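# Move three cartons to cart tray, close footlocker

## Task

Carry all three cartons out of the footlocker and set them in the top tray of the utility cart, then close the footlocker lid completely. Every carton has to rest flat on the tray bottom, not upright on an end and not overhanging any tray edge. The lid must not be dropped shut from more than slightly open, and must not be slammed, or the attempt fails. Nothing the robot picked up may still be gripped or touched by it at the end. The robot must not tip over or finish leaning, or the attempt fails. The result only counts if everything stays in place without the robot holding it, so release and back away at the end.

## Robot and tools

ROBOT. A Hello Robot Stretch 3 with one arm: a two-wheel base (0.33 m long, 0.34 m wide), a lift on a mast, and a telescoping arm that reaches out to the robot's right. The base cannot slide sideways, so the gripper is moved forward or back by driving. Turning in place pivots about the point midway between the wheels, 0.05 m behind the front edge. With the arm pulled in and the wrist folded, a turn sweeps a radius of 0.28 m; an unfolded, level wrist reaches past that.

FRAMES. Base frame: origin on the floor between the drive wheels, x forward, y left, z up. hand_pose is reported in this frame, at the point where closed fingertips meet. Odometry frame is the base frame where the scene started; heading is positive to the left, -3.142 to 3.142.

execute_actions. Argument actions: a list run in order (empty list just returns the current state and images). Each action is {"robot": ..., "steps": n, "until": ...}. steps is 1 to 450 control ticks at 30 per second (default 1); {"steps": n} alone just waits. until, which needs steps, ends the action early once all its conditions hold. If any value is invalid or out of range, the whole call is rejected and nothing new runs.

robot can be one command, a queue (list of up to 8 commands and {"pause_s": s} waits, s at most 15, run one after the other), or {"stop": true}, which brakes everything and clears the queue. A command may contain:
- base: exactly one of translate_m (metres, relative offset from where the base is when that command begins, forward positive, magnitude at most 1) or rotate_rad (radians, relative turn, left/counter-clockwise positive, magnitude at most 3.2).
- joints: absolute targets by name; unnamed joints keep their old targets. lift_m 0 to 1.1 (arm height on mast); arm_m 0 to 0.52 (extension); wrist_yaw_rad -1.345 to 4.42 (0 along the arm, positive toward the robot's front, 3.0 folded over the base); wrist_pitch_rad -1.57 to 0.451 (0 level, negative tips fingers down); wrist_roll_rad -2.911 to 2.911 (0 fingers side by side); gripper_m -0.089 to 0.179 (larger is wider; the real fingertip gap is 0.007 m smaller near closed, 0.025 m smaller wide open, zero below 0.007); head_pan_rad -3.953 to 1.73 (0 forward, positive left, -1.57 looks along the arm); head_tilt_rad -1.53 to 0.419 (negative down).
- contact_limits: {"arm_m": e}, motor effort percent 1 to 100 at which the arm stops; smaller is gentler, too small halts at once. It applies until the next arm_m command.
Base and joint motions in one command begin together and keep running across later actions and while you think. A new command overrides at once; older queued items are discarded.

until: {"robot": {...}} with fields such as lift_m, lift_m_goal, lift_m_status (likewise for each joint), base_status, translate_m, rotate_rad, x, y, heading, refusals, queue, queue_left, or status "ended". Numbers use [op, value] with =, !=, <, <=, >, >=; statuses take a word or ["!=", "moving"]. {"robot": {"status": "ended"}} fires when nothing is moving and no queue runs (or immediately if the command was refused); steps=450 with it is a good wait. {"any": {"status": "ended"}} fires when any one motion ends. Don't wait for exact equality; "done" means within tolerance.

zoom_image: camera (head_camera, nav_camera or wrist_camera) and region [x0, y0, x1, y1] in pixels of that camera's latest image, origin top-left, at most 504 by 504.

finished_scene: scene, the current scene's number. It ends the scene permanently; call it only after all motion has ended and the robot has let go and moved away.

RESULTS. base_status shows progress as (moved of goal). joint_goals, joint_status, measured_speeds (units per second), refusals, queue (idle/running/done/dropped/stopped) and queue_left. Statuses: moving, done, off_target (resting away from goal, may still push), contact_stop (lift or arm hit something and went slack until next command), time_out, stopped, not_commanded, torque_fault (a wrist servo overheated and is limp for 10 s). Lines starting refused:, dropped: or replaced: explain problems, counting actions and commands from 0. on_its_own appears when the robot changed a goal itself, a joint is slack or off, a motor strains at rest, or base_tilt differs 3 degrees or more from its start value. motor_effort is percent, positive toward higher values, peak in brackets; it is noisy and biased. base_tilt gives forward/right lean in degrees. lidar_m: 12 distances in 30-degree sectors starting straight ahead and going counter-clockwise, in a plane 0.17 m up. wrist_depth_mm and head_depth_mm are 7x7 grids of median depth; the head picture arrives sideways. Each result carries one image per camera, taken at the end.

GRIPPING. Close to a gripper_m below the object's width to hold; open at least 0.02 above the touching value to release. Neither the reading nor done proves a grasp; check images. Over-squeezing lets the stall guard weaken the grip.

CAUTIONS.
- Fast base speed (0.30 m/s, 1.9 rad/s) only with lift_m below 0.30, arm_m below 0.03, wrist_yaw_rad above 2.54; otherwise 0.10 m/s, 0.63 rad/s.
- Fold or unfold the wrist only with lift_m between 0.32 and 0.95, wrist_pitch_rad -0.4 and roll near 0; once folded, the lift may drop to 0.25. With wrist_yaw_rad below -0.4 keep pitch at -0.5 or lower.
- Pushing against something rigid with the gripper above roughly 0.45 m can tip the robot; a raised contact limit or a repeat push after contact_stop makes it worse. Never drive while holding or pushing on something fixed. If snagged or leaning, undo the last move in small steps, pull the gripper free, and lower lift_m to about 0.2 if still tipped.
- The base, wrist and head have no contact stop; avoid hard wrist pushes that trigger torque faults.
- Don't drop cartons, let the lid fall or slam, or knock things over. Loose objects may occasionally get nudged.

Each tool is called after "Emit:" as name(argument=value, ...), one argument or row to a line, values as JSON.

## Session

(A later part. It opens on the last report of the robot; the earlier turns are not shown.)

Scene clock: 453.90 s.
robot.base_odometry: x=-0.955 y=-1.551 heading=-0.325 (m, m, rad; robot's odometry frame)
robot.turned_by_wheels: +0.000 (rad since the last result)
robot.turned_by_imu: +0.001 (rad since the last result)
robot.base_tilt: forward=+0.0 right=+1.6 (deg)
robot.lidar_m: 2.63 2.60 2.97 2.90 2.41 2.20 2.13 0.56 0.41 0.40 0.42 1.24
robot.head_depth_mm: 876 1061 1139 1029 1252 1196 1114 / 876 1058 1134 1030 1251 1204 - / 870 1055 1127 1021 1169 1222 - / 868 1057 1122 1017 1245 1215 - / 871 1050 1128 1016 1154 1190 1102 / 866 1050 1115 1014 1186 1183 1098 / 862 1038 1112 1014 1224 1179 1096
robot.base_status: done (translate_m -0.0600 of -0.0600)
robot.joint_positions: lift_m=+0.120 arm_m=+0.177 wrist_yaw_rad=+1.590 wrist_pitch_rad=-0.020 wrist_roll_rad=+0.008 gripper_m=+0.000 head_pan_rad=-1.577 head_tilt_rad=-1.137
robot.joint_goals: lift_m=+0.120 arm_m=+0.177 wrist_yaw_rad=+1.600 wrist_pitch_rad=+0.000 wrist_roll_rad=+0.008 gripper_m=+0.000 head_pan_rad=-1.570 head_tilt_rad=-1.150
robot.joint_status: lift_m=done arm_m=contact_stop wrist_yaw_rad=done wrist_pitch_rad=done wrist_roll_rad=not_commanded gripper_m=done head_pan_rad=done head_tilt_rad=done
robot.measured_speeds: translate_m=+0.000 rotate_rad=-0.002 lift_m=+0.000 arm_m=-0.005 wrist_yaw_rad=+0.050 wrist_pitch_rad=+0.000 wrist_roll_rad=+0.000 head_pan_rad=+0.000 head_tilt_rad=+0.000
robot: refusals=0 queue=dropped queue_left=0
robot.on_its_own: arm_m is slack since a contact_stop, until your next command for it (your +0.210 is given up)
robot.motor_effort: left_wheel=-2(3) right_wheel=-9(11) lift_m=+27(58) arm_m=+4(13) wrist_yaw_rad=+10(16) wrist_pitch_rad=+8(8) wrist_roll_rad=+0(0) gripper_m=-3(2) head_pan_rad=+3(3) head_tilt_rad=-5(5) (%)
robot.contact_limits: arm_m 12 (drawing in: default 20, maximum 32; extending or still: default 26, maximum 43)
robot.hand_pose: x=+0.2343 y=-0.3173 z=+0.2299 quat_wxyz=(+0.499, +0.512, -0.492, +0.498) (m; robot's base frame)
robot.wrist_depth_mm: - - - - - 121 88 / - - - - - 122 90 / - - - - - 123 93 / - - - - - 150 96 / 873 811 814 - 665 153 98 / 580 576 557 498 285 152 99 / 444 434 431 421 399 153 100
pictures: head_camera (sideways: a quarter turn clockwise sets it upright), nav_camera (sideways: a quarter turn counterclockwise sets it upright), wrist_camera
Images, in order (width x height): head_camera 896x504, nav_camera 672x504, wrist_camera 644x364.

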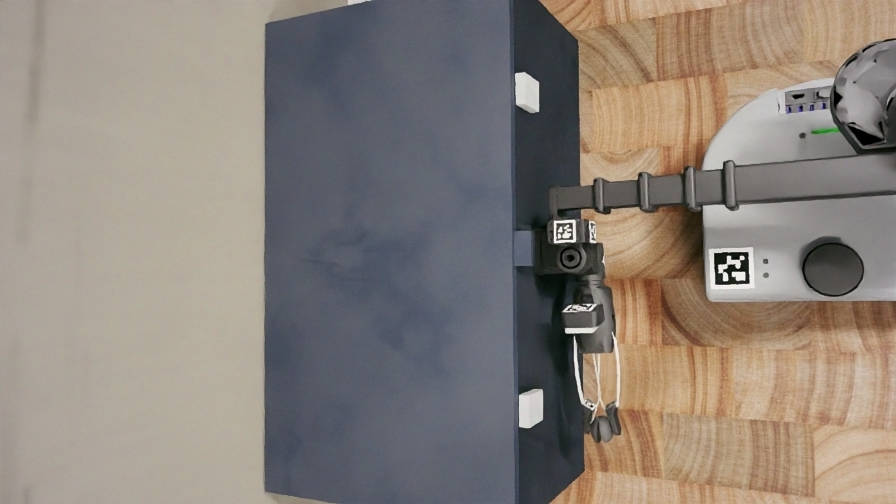

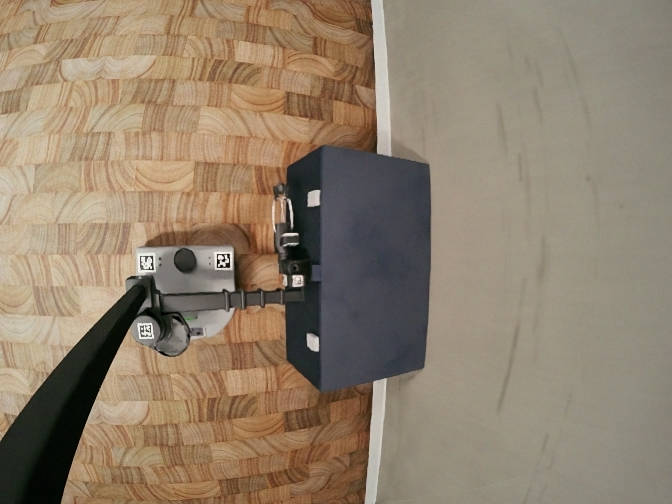

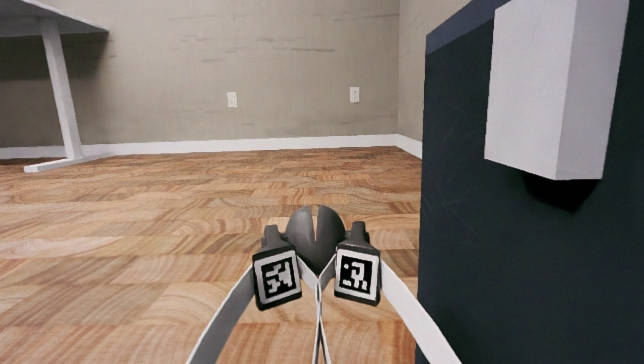

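Emit:
execute_actions(
  actions=[
    {"robot":[{"joints":{"arm_m":0.171}},{"joints":{"lift_m":0.25}}],"steps":450,"until":{"robot":{"status":"ended"}}},
  ],
)

Scene clock: 466.17 s.
robot.base_odometry: x=-0.955 y=-1.551 heading=-0.325 (m, m, rad; robot's odometry frame)
robot.turned_by_wheels: +0.000 (rad since the last result)
robot.turned_by_imu: +0.001 (rad since the last result)
robot.base_tilt: forward=+0.0 right=+1.7 (deg)
robot.lidar_m: 2.63 2.61 2.96 2.89 2.41 2.19 2.13 0.56 0.41 0.40 0.42 1.24
robot.head_depth_mm: 877 1062 1133 1024 1257 1197 1121 / 876 1056 1131 1020 1249 1208 - / 876 1055 1124 1019 1171 1220 - / 873 1052 1124 1015 1248 1218 - / 869 1051 1119 1013 1150 1187 1098 / 869 1047 1118 1010 1141 1184 1100 / 865 1042 1108 1007 1227 1180 1094
robot.base_status: done (translate_m -0.0600 of -0.0600)
robot.joint_positions: lift_m=+0.176 arm_m=+0.171 wrist_yaw_rad=+1.601 wrist_pitch_rad=-0.019 wrist_roll_rad=+0.008 gripper_m=+0.000 head_pan_rad=-1.576 head_tilt_rad=-1.138
robot.joint_goals: lift_m=+0.177 arm_m=+0.171 wrist_yaw_rad=+1.600 wrist_pitch_rad=+0.000 wrist_roll_rad=+0.008 gripper_m=+0.000 head_pan_rad=-1.570 head_tilt_rad=-1.150
robot.joint_status: lift_m=contact_stop arm_m=done wrist_yaw_rad=done wrist_pitch_rad=done wrist_roll_rad=not_commanded gripper_m=done head_pan_rad=done head_tilt_rad=done
robot.measured_speeds: translate_m=+0.000 rotate_rad=-0.001 lift_m=-0.004 arm_m=+0.000 wrist_yaw_rad=-0.010 wrist_pitch_rad=+0.024 wrist_roll_rad=+0.000 head_pan_rad=+0.000 head_tilt_rad=+0.000
robot: refusals=0 queue=dropped queue_left=0
robot.on_its_own: lift_m is slack since a contact_stop, until your next command for it (your +0.250 is given up)
robot.motor_effort: left_wheel=+0(5) right_wheel=+1(6) lift_m=+54(94) arm_m=-1(5) wrist_yaw_rad=-1(14) wrist_pitch_rad=+7(9) wrist_roll_rad=+0(0) gripper_m=-3(2) head_pan_rad=+3(3) head_tilt_rad=-5(6) (%)
robot.hand_pose: x=+0.2343 y=-0.3084 z=+0.2862 quat_wxyz=(+0.496, +0.514, -0.489, +0.501) (m; robot's base frame)
robot.wrist_depth_mm: - - - - - 974 643 / - - - - - 951 571 / - - - - - 166 104 / - - - - - 142 97 / - 991 982 - 851 143 101 / 687 686 665 578 579 170 104 / 531 518 515 497 476 173 108
pictures: head_camera (sideways: a quarter turn clockwise sets it upright), nav_camera (sideways: a quarter turn counterclockwise sets it upright), wrist_camera
Images, in order (width x height): head_camera 896x504, nav_camera 672x504, wrist_camera 644x364.

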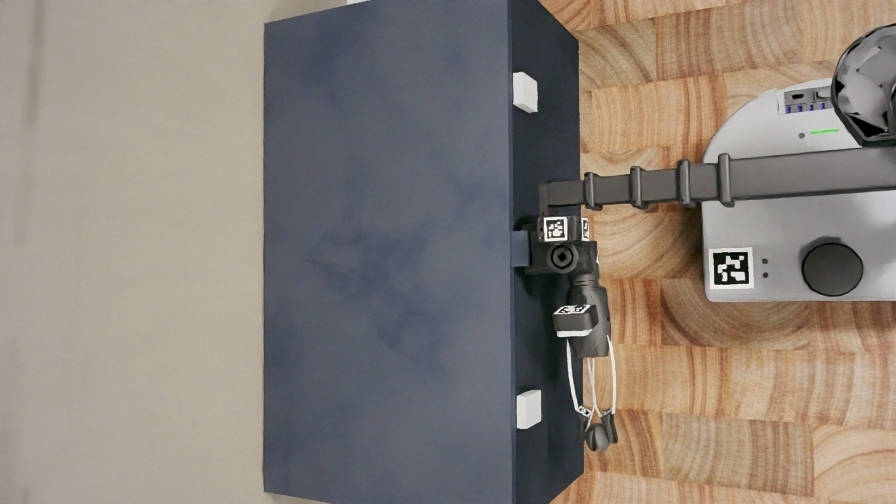

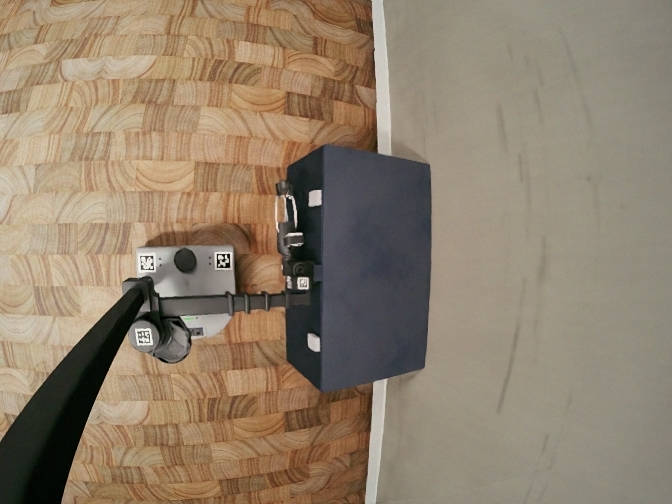

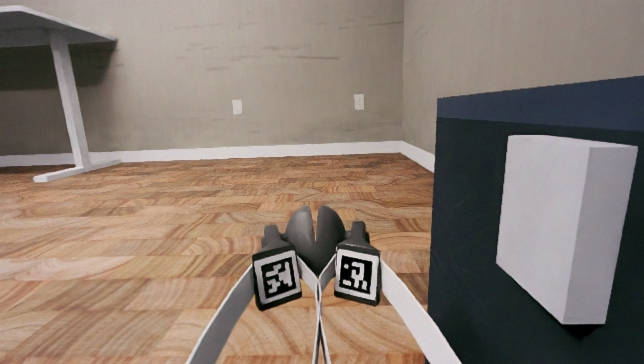

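Emit:
execute_actions(
  actions=[
    {"robot":[{"joints":{"lift_m":0.172}},{"joints":{"arm_m":0.15}}],"steps":450,"until":{"robot":{"status":"ended"}}},
  ],
)

Scene clock: 481.73 s.
robot.base_odometry: x=-0.955 y=-1.551 heading=-0.325 (m, m, rad; robot's odometry frame)
robot.turned_by_wheels: +0.000 (rad since the last result)
robot.turned_by_imu: +0.001 (rad since the last result)
robot.base_tilt: forward=-0.1 right=+1.6 (deg)
robot.lidar_m: 2.62 2.60 2.97 2.90 2.42 2.19 2.13 0.56 0.41 0.40 0.42 1.24
robot.head_depth_mm: 880 1060 1132 1030 1257 1199 1125 / 875 1058 1134 1024 1251 1210 - / 874 1055 1125 1022 1172 1219 - / 870 1047 1122 1020 1242 1216 - / 867 1050 1121 1019 1145 1192 1100 / 867 1045 1115 1015 1145 1184 1096 / 867 1046 1110 1011 1226 1177 1100
robot.base_status: done (translate_m -0.0600 of -0.0600)
robot.joint_positions: lift_m=+0.172 arm_m=+0.150 wrist_yaw_rad=+1.600 wrist_pitch_rad=-0.019 wrist_roll_rad=+0.008 gripper_m=+0.000 head_pan_rad=-1.576 head_tilt_rad=-1.138
robot.joint_goals: lift_m=+0.172 arm_m=+0.150 wrist_yaw_rad=+1.600 wrist_pitch_rad=+0.000 wrist_roll_rad=+0.008 gripper_m=+0.000 head_pan_rad=-1.570 head_tilt_rad=-1.150
robot.joint_status: lift_m=done arm_m=done wrist_yaw_rad=done wrist_pitch_rad=done wrist_roll_rad=not_commanded gripper_m=done head_pan_rad=done head_tilt_rad=done
robot.measured_speeds: translate_m=+0.000 rotate_rad=+0.000 lift_m=+0.000 arm_m=+0.000 wrist_yaw_rad=+0.000 wrist_pitch_rad=+0.000 wrist_roll_rad=+0.000 head_pan_rad=+0.000 head_tilt_rad=+0.000
robot: refusals=0 queue=done queue_left=0
robot.motor_effort: left_wheel=-2(4) right_wheel=+1(3) lift_m=+53(60) arm_m=-4(5) wrist_yaw_rad=-1(11) wrist_pitch_rad=+7(8) wrist_roll_rad=+0(0) gripper_m=-2(3) head_pan_rad=+3(3) head_tilt_rad=-5(5) (%)
robot.hand_pose: x=+0.2343 y=-0.2878 z=+0.2814 quat_wxyz=(+0.496, +0.514, -0.489, +0.501) (m; robot's base frame)
robot.wrist_depth_mm: - - - - - - 679 / - - - - - - 617 / - - - - - 202 125 / - - - - - 202 115 / 991 990 944 - 860 204 116 / 684 688 669 584 628 207 117 / 519 517 504 493 468 209 135
pictures: head_camera (sideways: a quarter turn clockwise sets it upright), nav_camera (sideways: a quarter turn counterclockwise sets it upright), wrist_camera
Images, in order (width x height): head_camera 896x504, nav_camera 672x504, wrist_camera 644x364.

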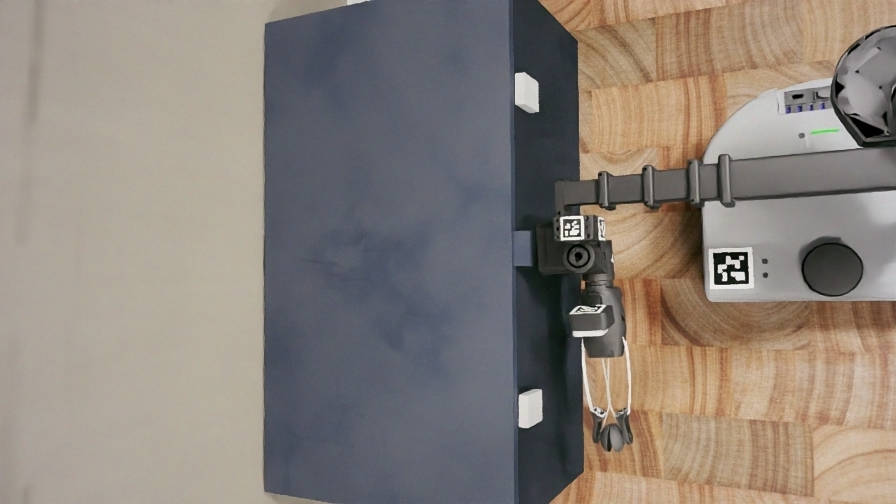

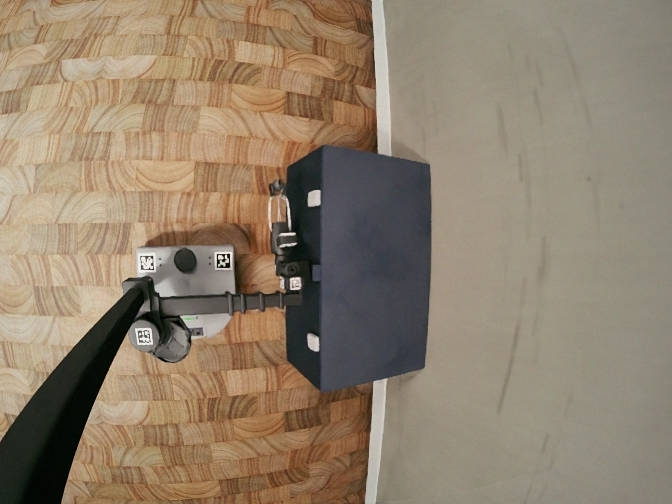

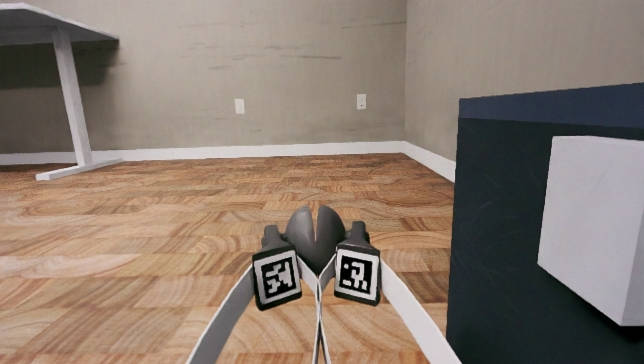

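Emit:
execute_actions(
  actions=[
    {"robot":[{"joints":{"arm_m":0.1}},{"joints":{"lift_m":0.56,"wrist_pitch_rad":-0.4}},{"joints":{"wrist_yaw_rad":0,"wrist_pitch_rad":-1.5,"gripper_m":0.085}},{"joints":{"arm_m":0.2}}],"steps":450,"until":{"robot":{"status":"ended"}}},
  ],
)

Scene clock: 510.20 s.
robot.base_odometry: x=-0.955 y=-1.551 heading=-0.325 (m, m, rad; robot's odometry frame)
robot.turned_by_wheels: +0.000 (rad since the last result)
robot.turned_by_imu: +0.003 (rad since the last result)
robot.base_tilt: forward=+0.0 right=+1.7 (deg)
robot.lidar_m: 2.63 2.60 2.95 2.90 2.41 2.20 2.13 0.56 0.41 0.40 0.42 1.24
robot.head_depth_mm: 878 1058 1135 1030 1246 1201 1122 / 874 1055 1131 1027 1212 - - / 874 1052 1146 - 1249 1220 - / 873 1051 1130 - 1249 1219 - / 868 1052 1121 1016 1247 1186 1107 / 865 1049 1115 1016 1226 1182 1097 / 861 1048 1109 1015 1237 1176 1097
robot.base_status: done (translate_m -0.0600 of -0.0600)
robot.joint_positions: lift_m=+0.560 arm_m=+0.200 wrist_yaw_rad=+0.001 wrist_pitch_rad=-1.497 wrist_roll_rad=+0.008 gripper_m=+0.085 head_pan_rad=-1.576 head_tilt_rad=-1.138
robot.joint_goals: lift_m=+0.560 arm_m=+0.200 wrist_yaw_rad=+0.000 wrist_pitch_rad=-1.500 wrist_roll_rad=+0.008 gripper_m=+0.085 head_pan_rad=-1.570 head_tilt_rad=-1.150
robot.joint_status: lift_m=done arm_m=done wrist_yaw_rad=done wrist_pitch_rad=done wrist_roll_rad=not_commanded gripper_m=done head_pan_rad=done head_tilt_rad=done
robot.measured_speeds: translate_m=+0.000 rotate_rad=+0.000 lift_m=+0.000 arm_m=+0.000 wrist_yaw_rad=+0.000 wrist_pitch_rad=+0.000 wrist_roll_rad=+0.000 head_pan_rad=+0.000 head_tilt_rad=+0.000
robot: refusals=0 queue=done queue_left=0
robot.motor_effort: left_wheel=-2(2) right_wheel=+1(1) lift_m=+53(50) arm_m=+3(3) wrist_yaw_rad=-2(4) wrist_pitch_rad=-1(8) wrist_roll_rad=+0(0) gripper_m=+1(79) head_pan_rad=+3(3) head_tilt_rad=-5(5) (%)
robot.hand_pose: x=-0.0216 y=-0.3395 z=+0.4410 quat_wxyz=(+0.516, +0.480, -0.519, -0.483) (m; robot's base frame)
robot.wrist_depth_mm: 232 234 239 240 242 244 247 / 239 238 243 243 246 251 252 / 243 244 248 249 252 255 257 / 597 597 592 615 615 638 623 / 602 616 625 630 634 657 656 / 625 609 626 - - 646 656 / 643 624 645 - - 669 668
pictures: head_camera (sideways: a quarter turn clockwise sets it upright), nav_camera (sideways: a quarter turn counterclockwise sets it upright), wrist_camera
Images, in order (width x height): head_camera 896x504, nav_camera 672x504, wrist_camera 644x364.

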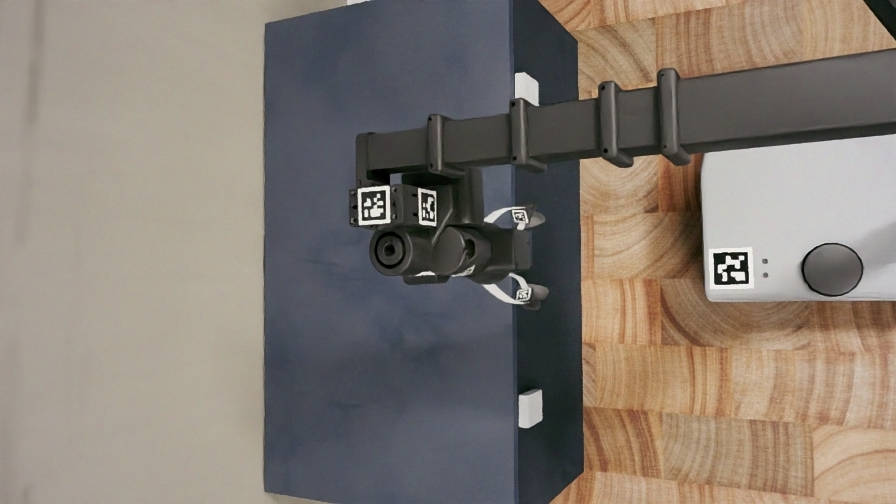

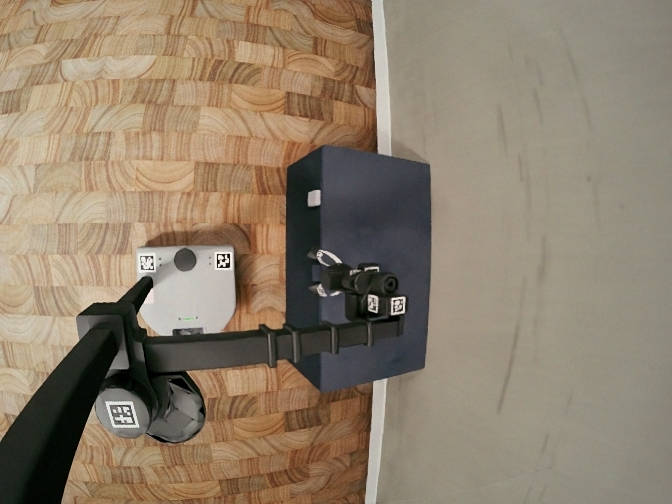

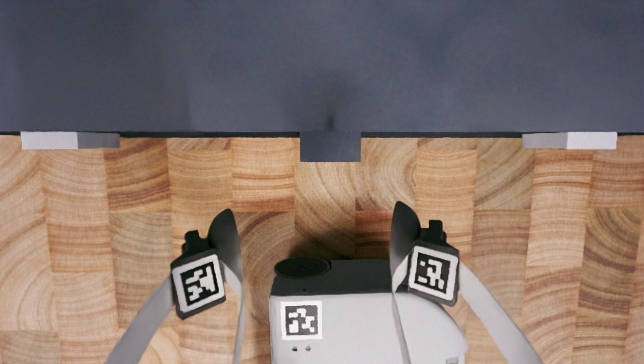

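Emit:
execute_actions(
  actions=[
    {"robot":[{"joints":{"lift_m":0.452,"arm_m":0.225},"base":{"translate_m":-0.011}},{"joints":{"arm_m":0.25},"contact_limits":{"arm_m":8}}],"steps":450,"until":{"robot":{"status":"ended"}}},
  ],
)

Scene clock: 519.63 s.
robot.base_odometry: x=-0.966 y=-1.547 heading=-0.325 (m, m, rad; robot's odometry frame)
robot.turned_by_wheels: +0.000 (rad since the last result)
robot.turned_by_imu: +0.001 (rad since the last result)
robot.base_tilt: forward=-0.1 right=+1.6 (deg)
robot.lidar_m: 2.63 2.61 2.95 2.90 2.40 2.19 2.12 0.56 0.41 0.40 0.42 1.24
robot.head_depth_mm: 876 1059 1147 1027 1269 1197 1124 / 877 1059 1133 1023 1247 1197 - / 872 1053 1127 1024 1253 - - / 870 1055 1123 - 1250 1215 - / 870 1048 1124 1018 1236 1189 1100 / 866 1044 1114 1015 1232 1180 1097 / 864 1043 1111 1010 1220 1172 1094
robot.base_status: done (translate_m -0.0110 of -0.0110)
robot.joint_positions: lift_m=+0.452 arm_m=+0.249 wrist_yaw_rad=-0.002 wrist_pitch_rad=-1.532 wrist_roll_rad=+0.011 gripper_m=+0.085 head_pan_rad=-1.576 head_tilt_rad=-1.138
robot.joint_goals: lift_m=+0.452 arm_m=+0.250 wrist_yaw_rad=+0.000 wrist_pitch_rad=-1.500 wrist_roll_rad=+0.011 gripper_m=+0.085 head_pan_rad=-1.570 head_tilt_rad=-1.150
robot.joint_status: lift_m=done arm_m=done wrist_yaw_rad=done wrist_pitch_rad=done wrist_roll_rad=not_commanded gripper_m=done head_pan_rad=done head_tilt_rad=done
robot.measured_speeds: translate_m=+0.000 rotate_rad=+0.000 lift_m=+0.000 arm_m=+0.000 wrist_yaw_rad=+0.000 wrist_pitch_rad=+0.000 wrist_roll_rad=+0.000 head_pan_rad=+0.000 head_tilt_rad=+0.000
robot: refusals=0 queue=done queue_left=0
robot.motor_effort: left_wheel=-2(5) right_wheel=+0(5) lift_m=+27(56) arm_m=+4(7) wrist_yaw_rad=+2(2) wrist_pitch_rad=+13(13) wrist_roll_rad=-1(1) gripper_m=+1(0) head_pan_rad=+3(3) head_tilt_rad=-5(5) (%)
robot.contact_limits: arm_m 8 (drawing in: default 20, maximum 32; extending or still: default 26, maximum 43)
robot.hand_pose: x=-0.0216 y=-0.3804 z=+0.3341 quat_wxyz=(+0.506, +0.487, -0.513, -0.494) (m; robot's base frame)
robot.wrist_depth_mm: 130 131 133 134 136 137 139 / 134 135 136 138 139 140 142 / 137 137 140 140 143 144 146 / 140 142 143 145 147 148 150 / 504 503 508 156 516 524 536 / 521 514 529 528 529 547 554 / 527 534 538 - - 561 573
pictures: head_camera (sideways: a quarter turn clockwise sets it upright), nav_camera (sideways: a quarter turn counterclockwise sets it upright), wrist_camera
Images, in order (width x height): head_camera 896x504, nav_camera 672x504, wrist_camera 644x364.

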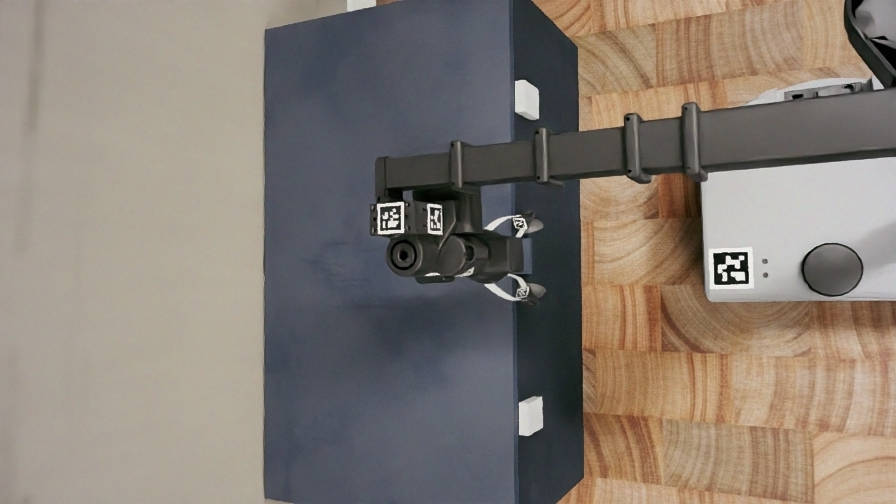

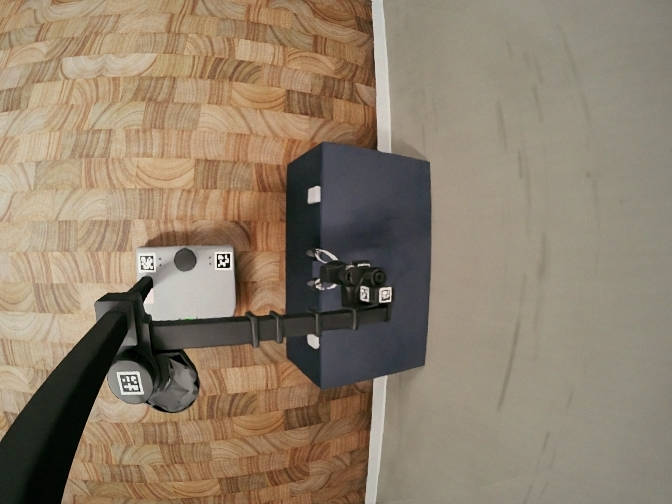

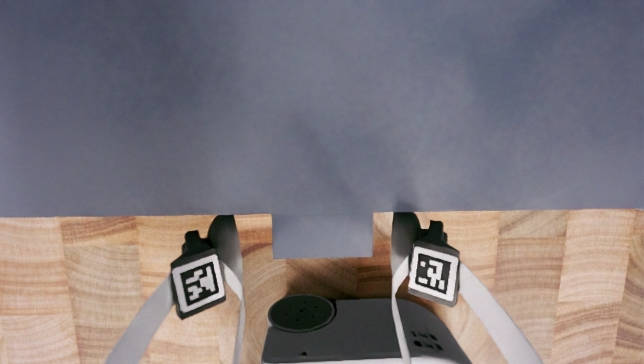

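Emit:
execute_actions(
  actions=[
    {"robot":[{"joints":{"arm_m":0.241}},{"joints":{"gripper_m":0.02}}],"steps":450,"until":{"robot":{"status":"ended"}}},
  ],
)

Scene clock: 526.87 s.
robot.base_odometry: x=-0.966 y=-1.547 heading=-0.325 (m, m, rad; robot's odometry frame)
robot.turned_by_wheels: +0.000 (rad since the last result)
robot.turned_by_imu: +0.001 (rad since the last result)
robot.base_tilt: forward=-0.1 right=+1.6 (deg)
robot.lidar_m: 2.64 2.61 2.95 2.90 2.41 2.19 2.12 0.56 0.41 0.40 0.42 1.24
robot.head_depth_mm: 877 1063 1154 1031 1264 1197 1128 / 874 1055 1132 1024 1248 1193 - / 871 1055 1125 - 1247 - - / 874 1053 1124 - 1245 1217 - / 868 1049 1120 1019 1243 1191 1101 / 865 1047 1114 1011 1232 1188 1097 / 867 1037 1108 1010 1226 1180 1095
robot.base_status: done (translate_m -0.0110 of -0.0110)
robot.joint_positions: lift_m=+0.452 arm_m=+0.241 wrist_yaw_rad=-0.002 wrist_pitch_rad=-1.503 wrist_roll_rad=+0.011 gripper_m=+0.021 head_pan_rad=-1.576 head_tilt_rad=-1.138
robot.joint_goals: lift_m=+0.452 arm_m=+0.241 wrist_yaw_rad=+0.000 wrist_pitch_rad=-1.500 wrist_roll_rad=+0.011 gripper_m=+0.020 head_pan_rad=-1.570 head_tilt_rad=-1.150
robot.joint_status: lift_m=done arm_m=done wrist_yaw_rad=done wrist_pitch_rad=done wrist_roll_rad=not_commanded gripper_m=done head_pan_rad=done head_tilt_rad=done
robot.measured_speeds: translate_m=+0.000 rotate_rad=+0.000 lift_m=+0.000 arm_m=+0.000 wrist_yaw_rad=+0.000 wrist_pitch_rad=+0.000 wrist_roll_rad=+0.000 head_pan_rad=+0.000 head_tilt_rad=+0.000
robot: refusals=0 queue=done queue_left=0
robot.motor_effort: left_wheel=-3(3) right_wheel=+8(7) lift_m=+31(32) arm_m=-3(7) wrist_yaw_rad=+2(2) wrist_pitch_rad=+1(13) wrist_roll_rad=-1(1) gripper_m=-27(91) head_pan_rad=+3(3) head_tilt_rad=-6(6) (%)
robot.hand_pose: x=-0.0216 y=-0.3795 z=+0.3337 quat_wxyz=(+0.513, +0.480, -0.519, -0.486) (m; robot's base frame)
robot.wrist_depth_mm: 132 133 134 135 137 138 140 / 134 135 137 138 140 142 144 / 137 139 140 142 143 145 146 / 140 141 143 145 146 148 150 / 499 500 503 156 525 524 529 / 514 521 - 532 - 546 546 / 519 526 532 - - 553 559
pictures: head_camera (sideways: a quarter turn clockwise sets it upright), nav_camera (sideways: a quarter turn counterclockwise sets it upright), wrist_camera
Images, in order (width x height): head_camera 896x504, nav_camera 672x504, wrist_camera 644x364.

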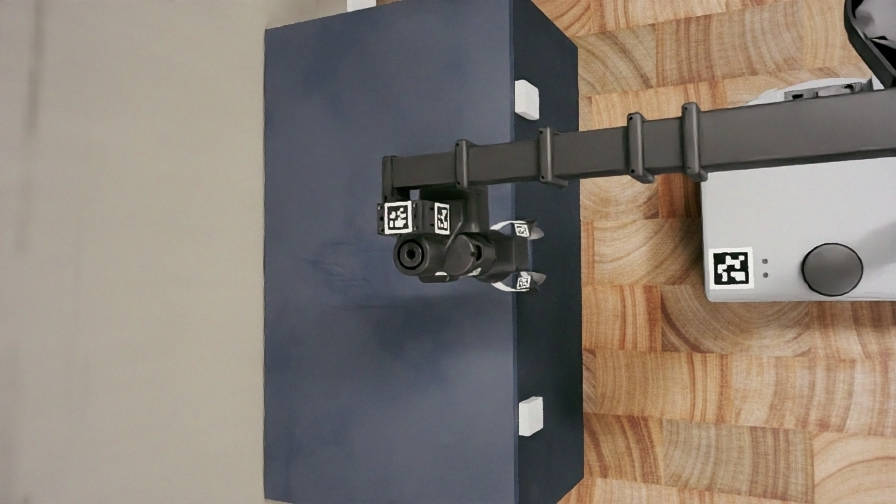

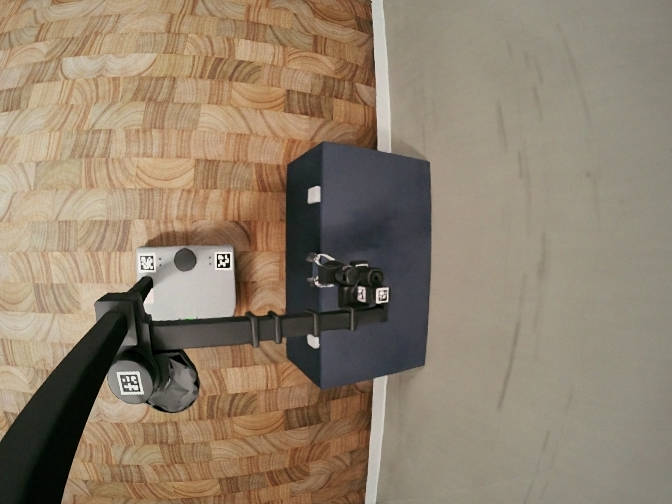

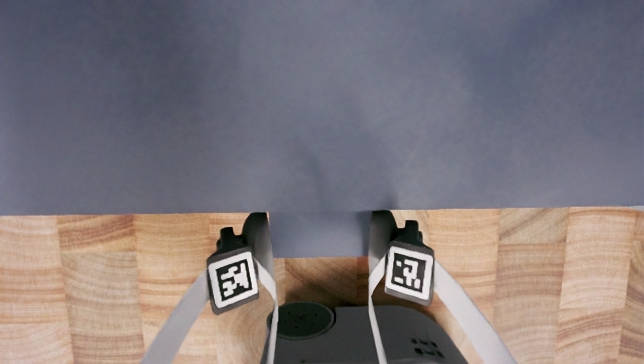

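Gripped (27%). Squeeze harder, then lift a little.

Emit:
execute_actions(
  actions=[
    {"robot":[{"joints":{"gripper_m":-0.03}},{"joints":{"lift_m":0.48}}],"steps":450,"until":{"robot":{"status":"ended"}}},
  ],
)

Scene clock: 536.27 s.
robot.base_odometry: x=-0.966 y=-1.547 heading=-0.325 (m, m, rad; robot's odometry frame)
robot.turned_by_wheels: +0.000 (rad since the last result)
robot.turned_by_imu: +0.001 (rad since the last result)
robot.base_tilt: forward=+0.0 right=+1.7 (deg)
robot.lidar_m: 2.63 2.61 2.96 2.90 2.40 2.19 2.12 0.56 0.41 0.40 0.42 1.24
robot.head_depth_mm: 880 1062 1129 1002 1275 1197 1121 / 873 1057 1117 1000 1257 1195 - / 873 1055 1114 - 1249 1219 - / 872 1054 1111 - 1242 1218 - / 869 1049 1111 992 1238 1188 1100 / 865 1047 1108 989 1231 1181 1098 / 864 1041 1097 985 1225 1183 1093
robot.base_status: done (translate_m -0.0110 of -0.0110)
robot.joint_positions: lift_m=+0.479 arm_m=+0.241 wrist_yaw_rad=-0.002 wrist_pitch_rad=-1.500 wrist_roll_rad=+0.011 gripper_m=-0.024 head_pan_rad=-1.576 head_tilt_rad=-1.138
robot.joint_goals: lift_m=+0.480 arm_m=+0.241 wrist_yaw_rad=+0.000 wrist_pitch_rad=-1.500 wrist_roll_rad=+0.011 gripper_m=-0.026 head_pan_rad=-1.570 head_tilt_rad=-1.150
robot.joint_status: lift_m=done arm_m=done wrist_yaw_rad=done wrist_pitch_rad=done wrist_roll_rad=not_commanded gripper_m=done head_pan_rad=done head_tilt_rad=done
robot.measured_speeds: translate_m=+0.000 rotate_rad=+0.000 lift_m=+0.000 arm_m=+0.000 wrist_yaw_rad=+0.000 wrist_pitch_rad=+0.000 wrist_roll_rad=+0.000 head_pan_rad=+0.000 head_tilt_rad=+0.000
robot: refusals=0 queue=done queue_left=0
robot.motor_effort: left_wheel=-3(4) right_wheel=+8(8) lift_m=+58(60) arm_m=-3(3) wrist_yaw_rad=+2(1) wrist_pitch_rad=+0(1) wrist_roll_rad=-1(1) gripper_m=-37(99) head_pan_rad=+3(3) head_tilt_rad=-5(5) (%)
robot.hand_pose: x=-0.0216 y=-0.3804 z=+0.3608 quat_wxyz=(+0.514, +0.479, -0.520, -0.485) (m; robot's base frame)
robot.wrist_depth_mm: 135 136 138 139 141 143 145 / 137 138 139 141 142 144 145 / 138 139 140 141 143 145 147 / 139 140 143 144 145 147 148 / 522 531 534 152 553 565 563 / 538 538 - 548 - 572 581 / 546 545 567 - - 585 588
pictures: head_camera (sideways: a quarter turn clockwise sets it upright), nav_camera (sideways: a quarter turn counterclockwise sets it upright), wrist_camera
Images, in order (width x height): head_camera 896x504, nav_camera 672x504, wrist_camera 644x364.

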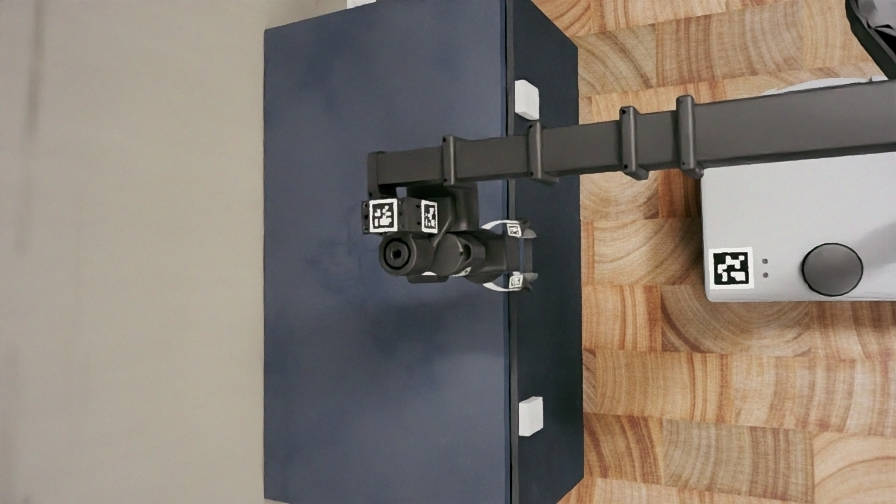

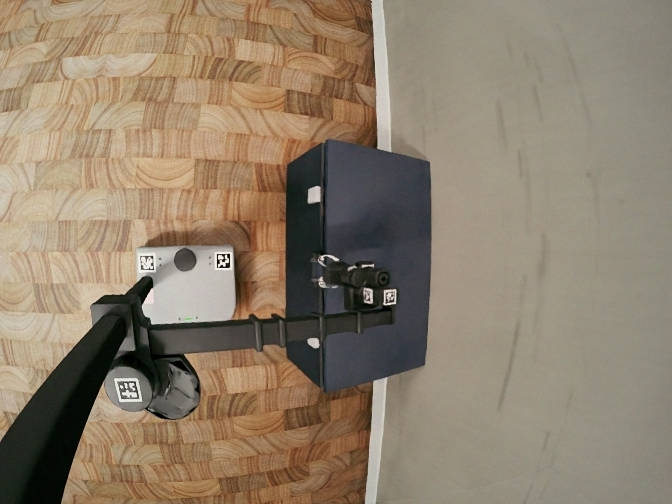

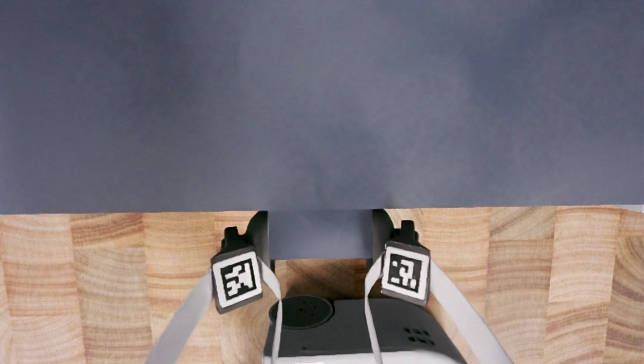

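Emit:
execute_actions(
  actions=[
    {"robot":[{"joints":{"lift_m":0.465}},{"joints":{"arm_m":0.20}}],"steps":450,"until":{"robot":{"status":"ended"}}},
  ],
)

Scene clock: 576.53 s.
robot.base_odometry: x=-0.966 y=-1.547 heading=-0.325 (m, m, rad; robot's odometry frame)
robot.turned_by_wheels: +0.000 (rad since the last result)
robot.turned_by_imu: +0.003 (rad since the last result)
robot.base_tilt: forward=+0.0 right=+1.7 (deg)
robot.lidar_m: 2.63 2.61 2.97 2.90 2.40 2.19 2.11 0.56 0.41 0.40 0.42 1.25
robot.head_depth_mm: 877 1059 1149 1027 1265 1194 1126 / 874 1062 1126 1023 1253 1195 - / 871 1058 1127 - 1242 1215 - / 874 1053 1126 1042 1248 1220 - / 870 1051 1120 1015 1242 1184 1102 / 864 1045 1114 1014 1229 1183 1094 / 866 1041 1114 1011 1227 1186 1096
robot.base_status: done (translate_m -0.0110 of -0.0110)
robot.joint_positions: lift_m=+0.465 arm_m=+0.200 wrist_yaw_rad=-0.002 wrist_pitch_rad=-1.496 wrist_roll_rad=+0.011 gripper_m=+0.011 head_pan_rad=-1.576 head_tilt_rad=-1.138
robot.joint_goals: lift_m=+0.465 arm_m=+0.200 wrist_yaw_rad=+0.000 wrist_pitch_rad=-1.500 wrist_roll_rad=+0.011 gripper_m=+0.011 head_pan_rad=-1.570 head_tilt_rad=-1.150
robot.joint_status: lift_m=done arm_m=done wrist_yaw_rad=done wrist_pitch_rad=done wrist_roll_rad=not_commanded gripper_m=done head_pan_rad=done head_tilt_rad=done
robot.measured_speeds: translate_m=+0.000 rotate_rad=+0.000 lift_m=+0.000 arm_m=+0.000 wrist_yaw_rad=+0.000 wrist_pitch_rad=+0.000 wrist_roll_rad=+0.000 head_pan_rad=+0.000 head_tilt_rad=+0.000
robot: refusals=0 queue=done queue_left=0
robot.on_its_own: gripper_m is held at +0.011, not at your -0.030, by its stall guard, which is not easing now
robot.motor_effort: left_wheel=-2(7) right_wheel=+1(16) lift_m=+33(57) arm_m=-3(3) wrist_yaw_rad=+3(3) wrist_pitch_rad=-2(30) wrist_roll_rad=-1(1) gripper_m=+0(38) head_pan_rad=+3(3) head_tilt_rad=-6(5) (%)
robot.hand_pose: x=-0.0216 y=-0.3404 z=+0.3466 quat_wxyz=(+0.515, +0.478, -0.521, -0.484) (m; robot's base frame)
robot.wrist_depth_mm: 145 147 148 150 152 153 155 / 148 149 151 153 155 156 158 / 175 181 190 163 209 220 217 / 500 505 512 519 508 519 529 / 514 516 518 - 533 535 552 / 522 524 539 - 545 562 554 / 523 541 549 - - 572 558
pictures: head_camera (sideways: a quarter turn clockwise sets it upright), nav_camera (sideways: a quarter turn counterclockwise sets it upright), wrist_camera
Images, in order (width x height): head_camera 896x504, nav_camera 672x504, wrist_camera 644x364.

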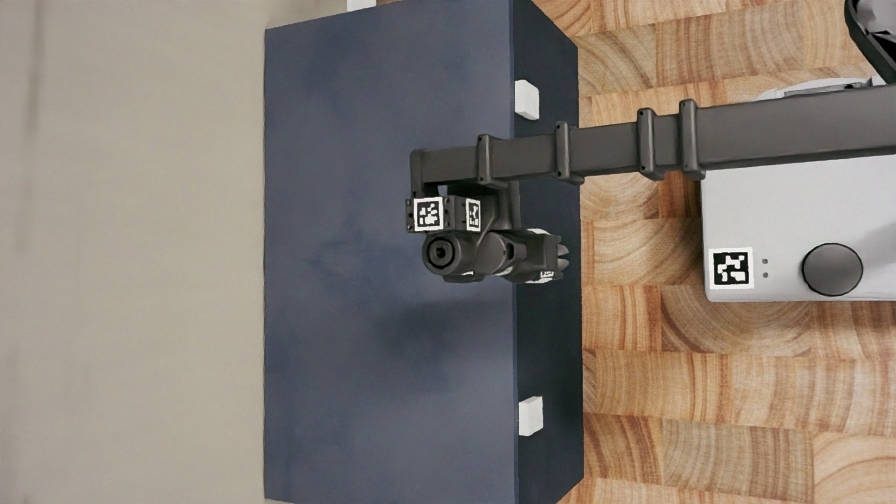

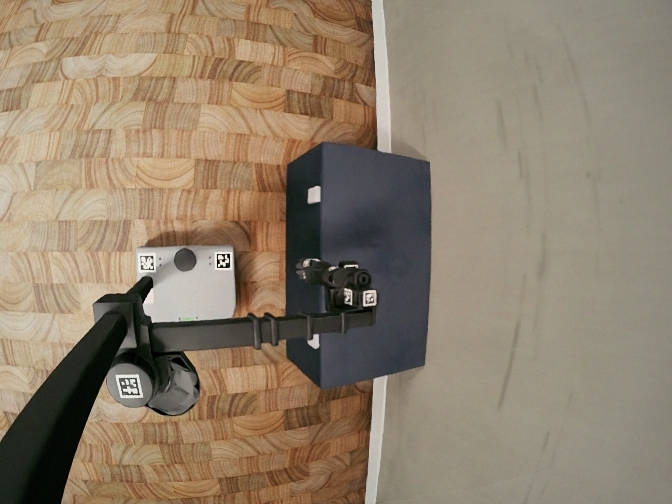

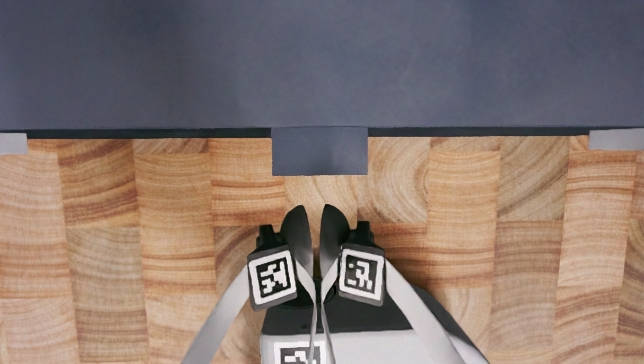

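Emit:
execute_actions(
  actions=[
    {"robot":[{"joints":{"gripper_m":0.085,"lift_m":0.437}},{"joints":{"arm_m":0.240}},{"joints":{"gripper_m":0.035}},{"joints":{"lift_m":0.48}}],"steps":450,"until":{"robot":{"status":"ended"}}},
  ],
)

Scene clock: 605.40 s.
robot.base_odometry: x=-0.966 y=-1.547 heading=-0.325 (m, m, rad; robot's odometry frame)
robot.turned_by_wheels: +0.000 (rad since the last result)
robot.turned_by_imu: +0.001 (rad since the last result)
robot.base_tilt: forward=-0.1 right=+1.7 (deg)
robot.lidar_m: 2.63 2.62 2.97 2.89 2.40 2.18 2.12 0.56 0.41 0.40 0.42 1.24
robot.head_depth_mm: 877 1063 1121 1009 1269 1196 1123 / 874 1054 1114 1006 1257 1204 - / 872 1057 1116 - 1240 1219 - / 869 1057 1113 - 1249 1214 - / 868 1046 1105 981 1243 1179 1105 / 867 1046 1107 981 1226 1180 1100 / 864 1043 1101 976 1226 1179 1093
robot.base_status: done (translate_m -0.0110 of -0.0110)
robot.joint_positions: lift_m=+0.479 arm_m=+0.240 wrist_yaw_rad=-0.001 wrist_pitch_rad=-1.492 wrist_roll_rad=+0.011 gripper_m=+0.035 head_pan_rad=-1.576 head_tilt_rad=-1.138
robot.joint_goals: lift_m=+0.480 arm_m=+0.240 wrist_yaw_rad=+0.000 wrist_pitch_rad=-1.500 wrist_roll_rad=+0.011 gripper_m=+0.035 head_pan_rad=-1.570 head_tilt_rad=-1.150
robot.joint_status: lift_m=done arm_m=done wrist_yaw_rad=done wrist_pitch_rad=done wrist_roll_rad=not_commanded gripper_m=done head_pan_rad=done head_tilt_rad=done
robot.measured_speeds: translate_m=+0.000 rotate_rad=+0.000 lift_m=+0.000 arm_m=+0.000 wrist_yaw_rad=+0.000 wrist_pitch_rad=+0.000 wrist_roll_rad=+0.000 head_pan_rad=+0.000 head_tilt_rad=+0.000
robot: refusals=0 queue=done queue_left=0
robot.motor_effort: left_wheel=-6(6) right_wheel=+15(15) lift_m=+58(65) arm_m=+3(2) wrist_yaw_rad=+1(2) wrist_pitch_rad=-3(3) wrist_roll_rad=-1(1) gripper_m=-12(86) head_pan_rad=+3(3) head_tilt_rad=-5(6) (%)
robot.hand_pose: x=-0.0216 y=-0.3807 z=+0.3608 quat_wxyz=(+0.516, +0.477, -0.522, -0.483) (m; robot's base frame)
robot.wrist_depth_mm: 127 128 129 131 132 134 136 / 127 128 130 132 134 135 136 / 128 129 130 132 134 136 137 / 129 130 131 133 135 137 138 / 525 523 536 141 547 556 548 / 535 541 538 546 552 568 585 / 543 554 560 - - 583 594
pictures: head_camera (sideways: a quarter turn clockwise sets it upright), nav_camera (sideways: a quarter turn counterclockwise sets it upright), wrist_camera
Images, in order (width x height): head_camera 896x504, nav_camera 672x504, wrist_camera 644x364.

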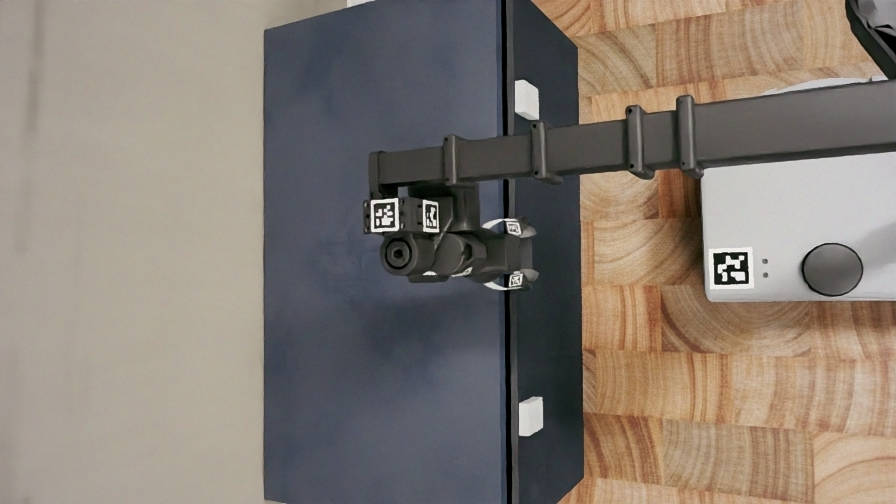

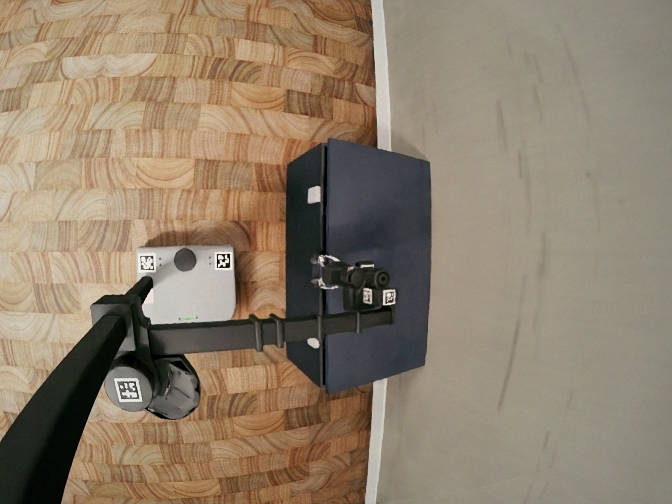

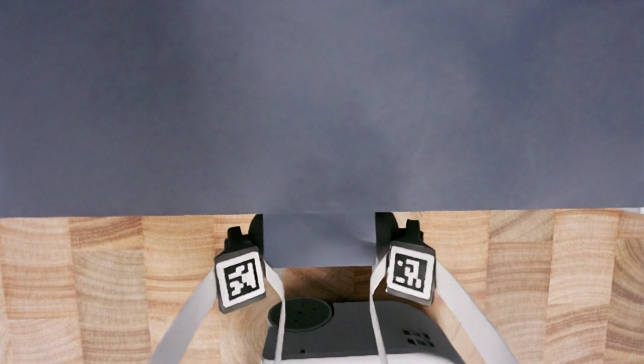

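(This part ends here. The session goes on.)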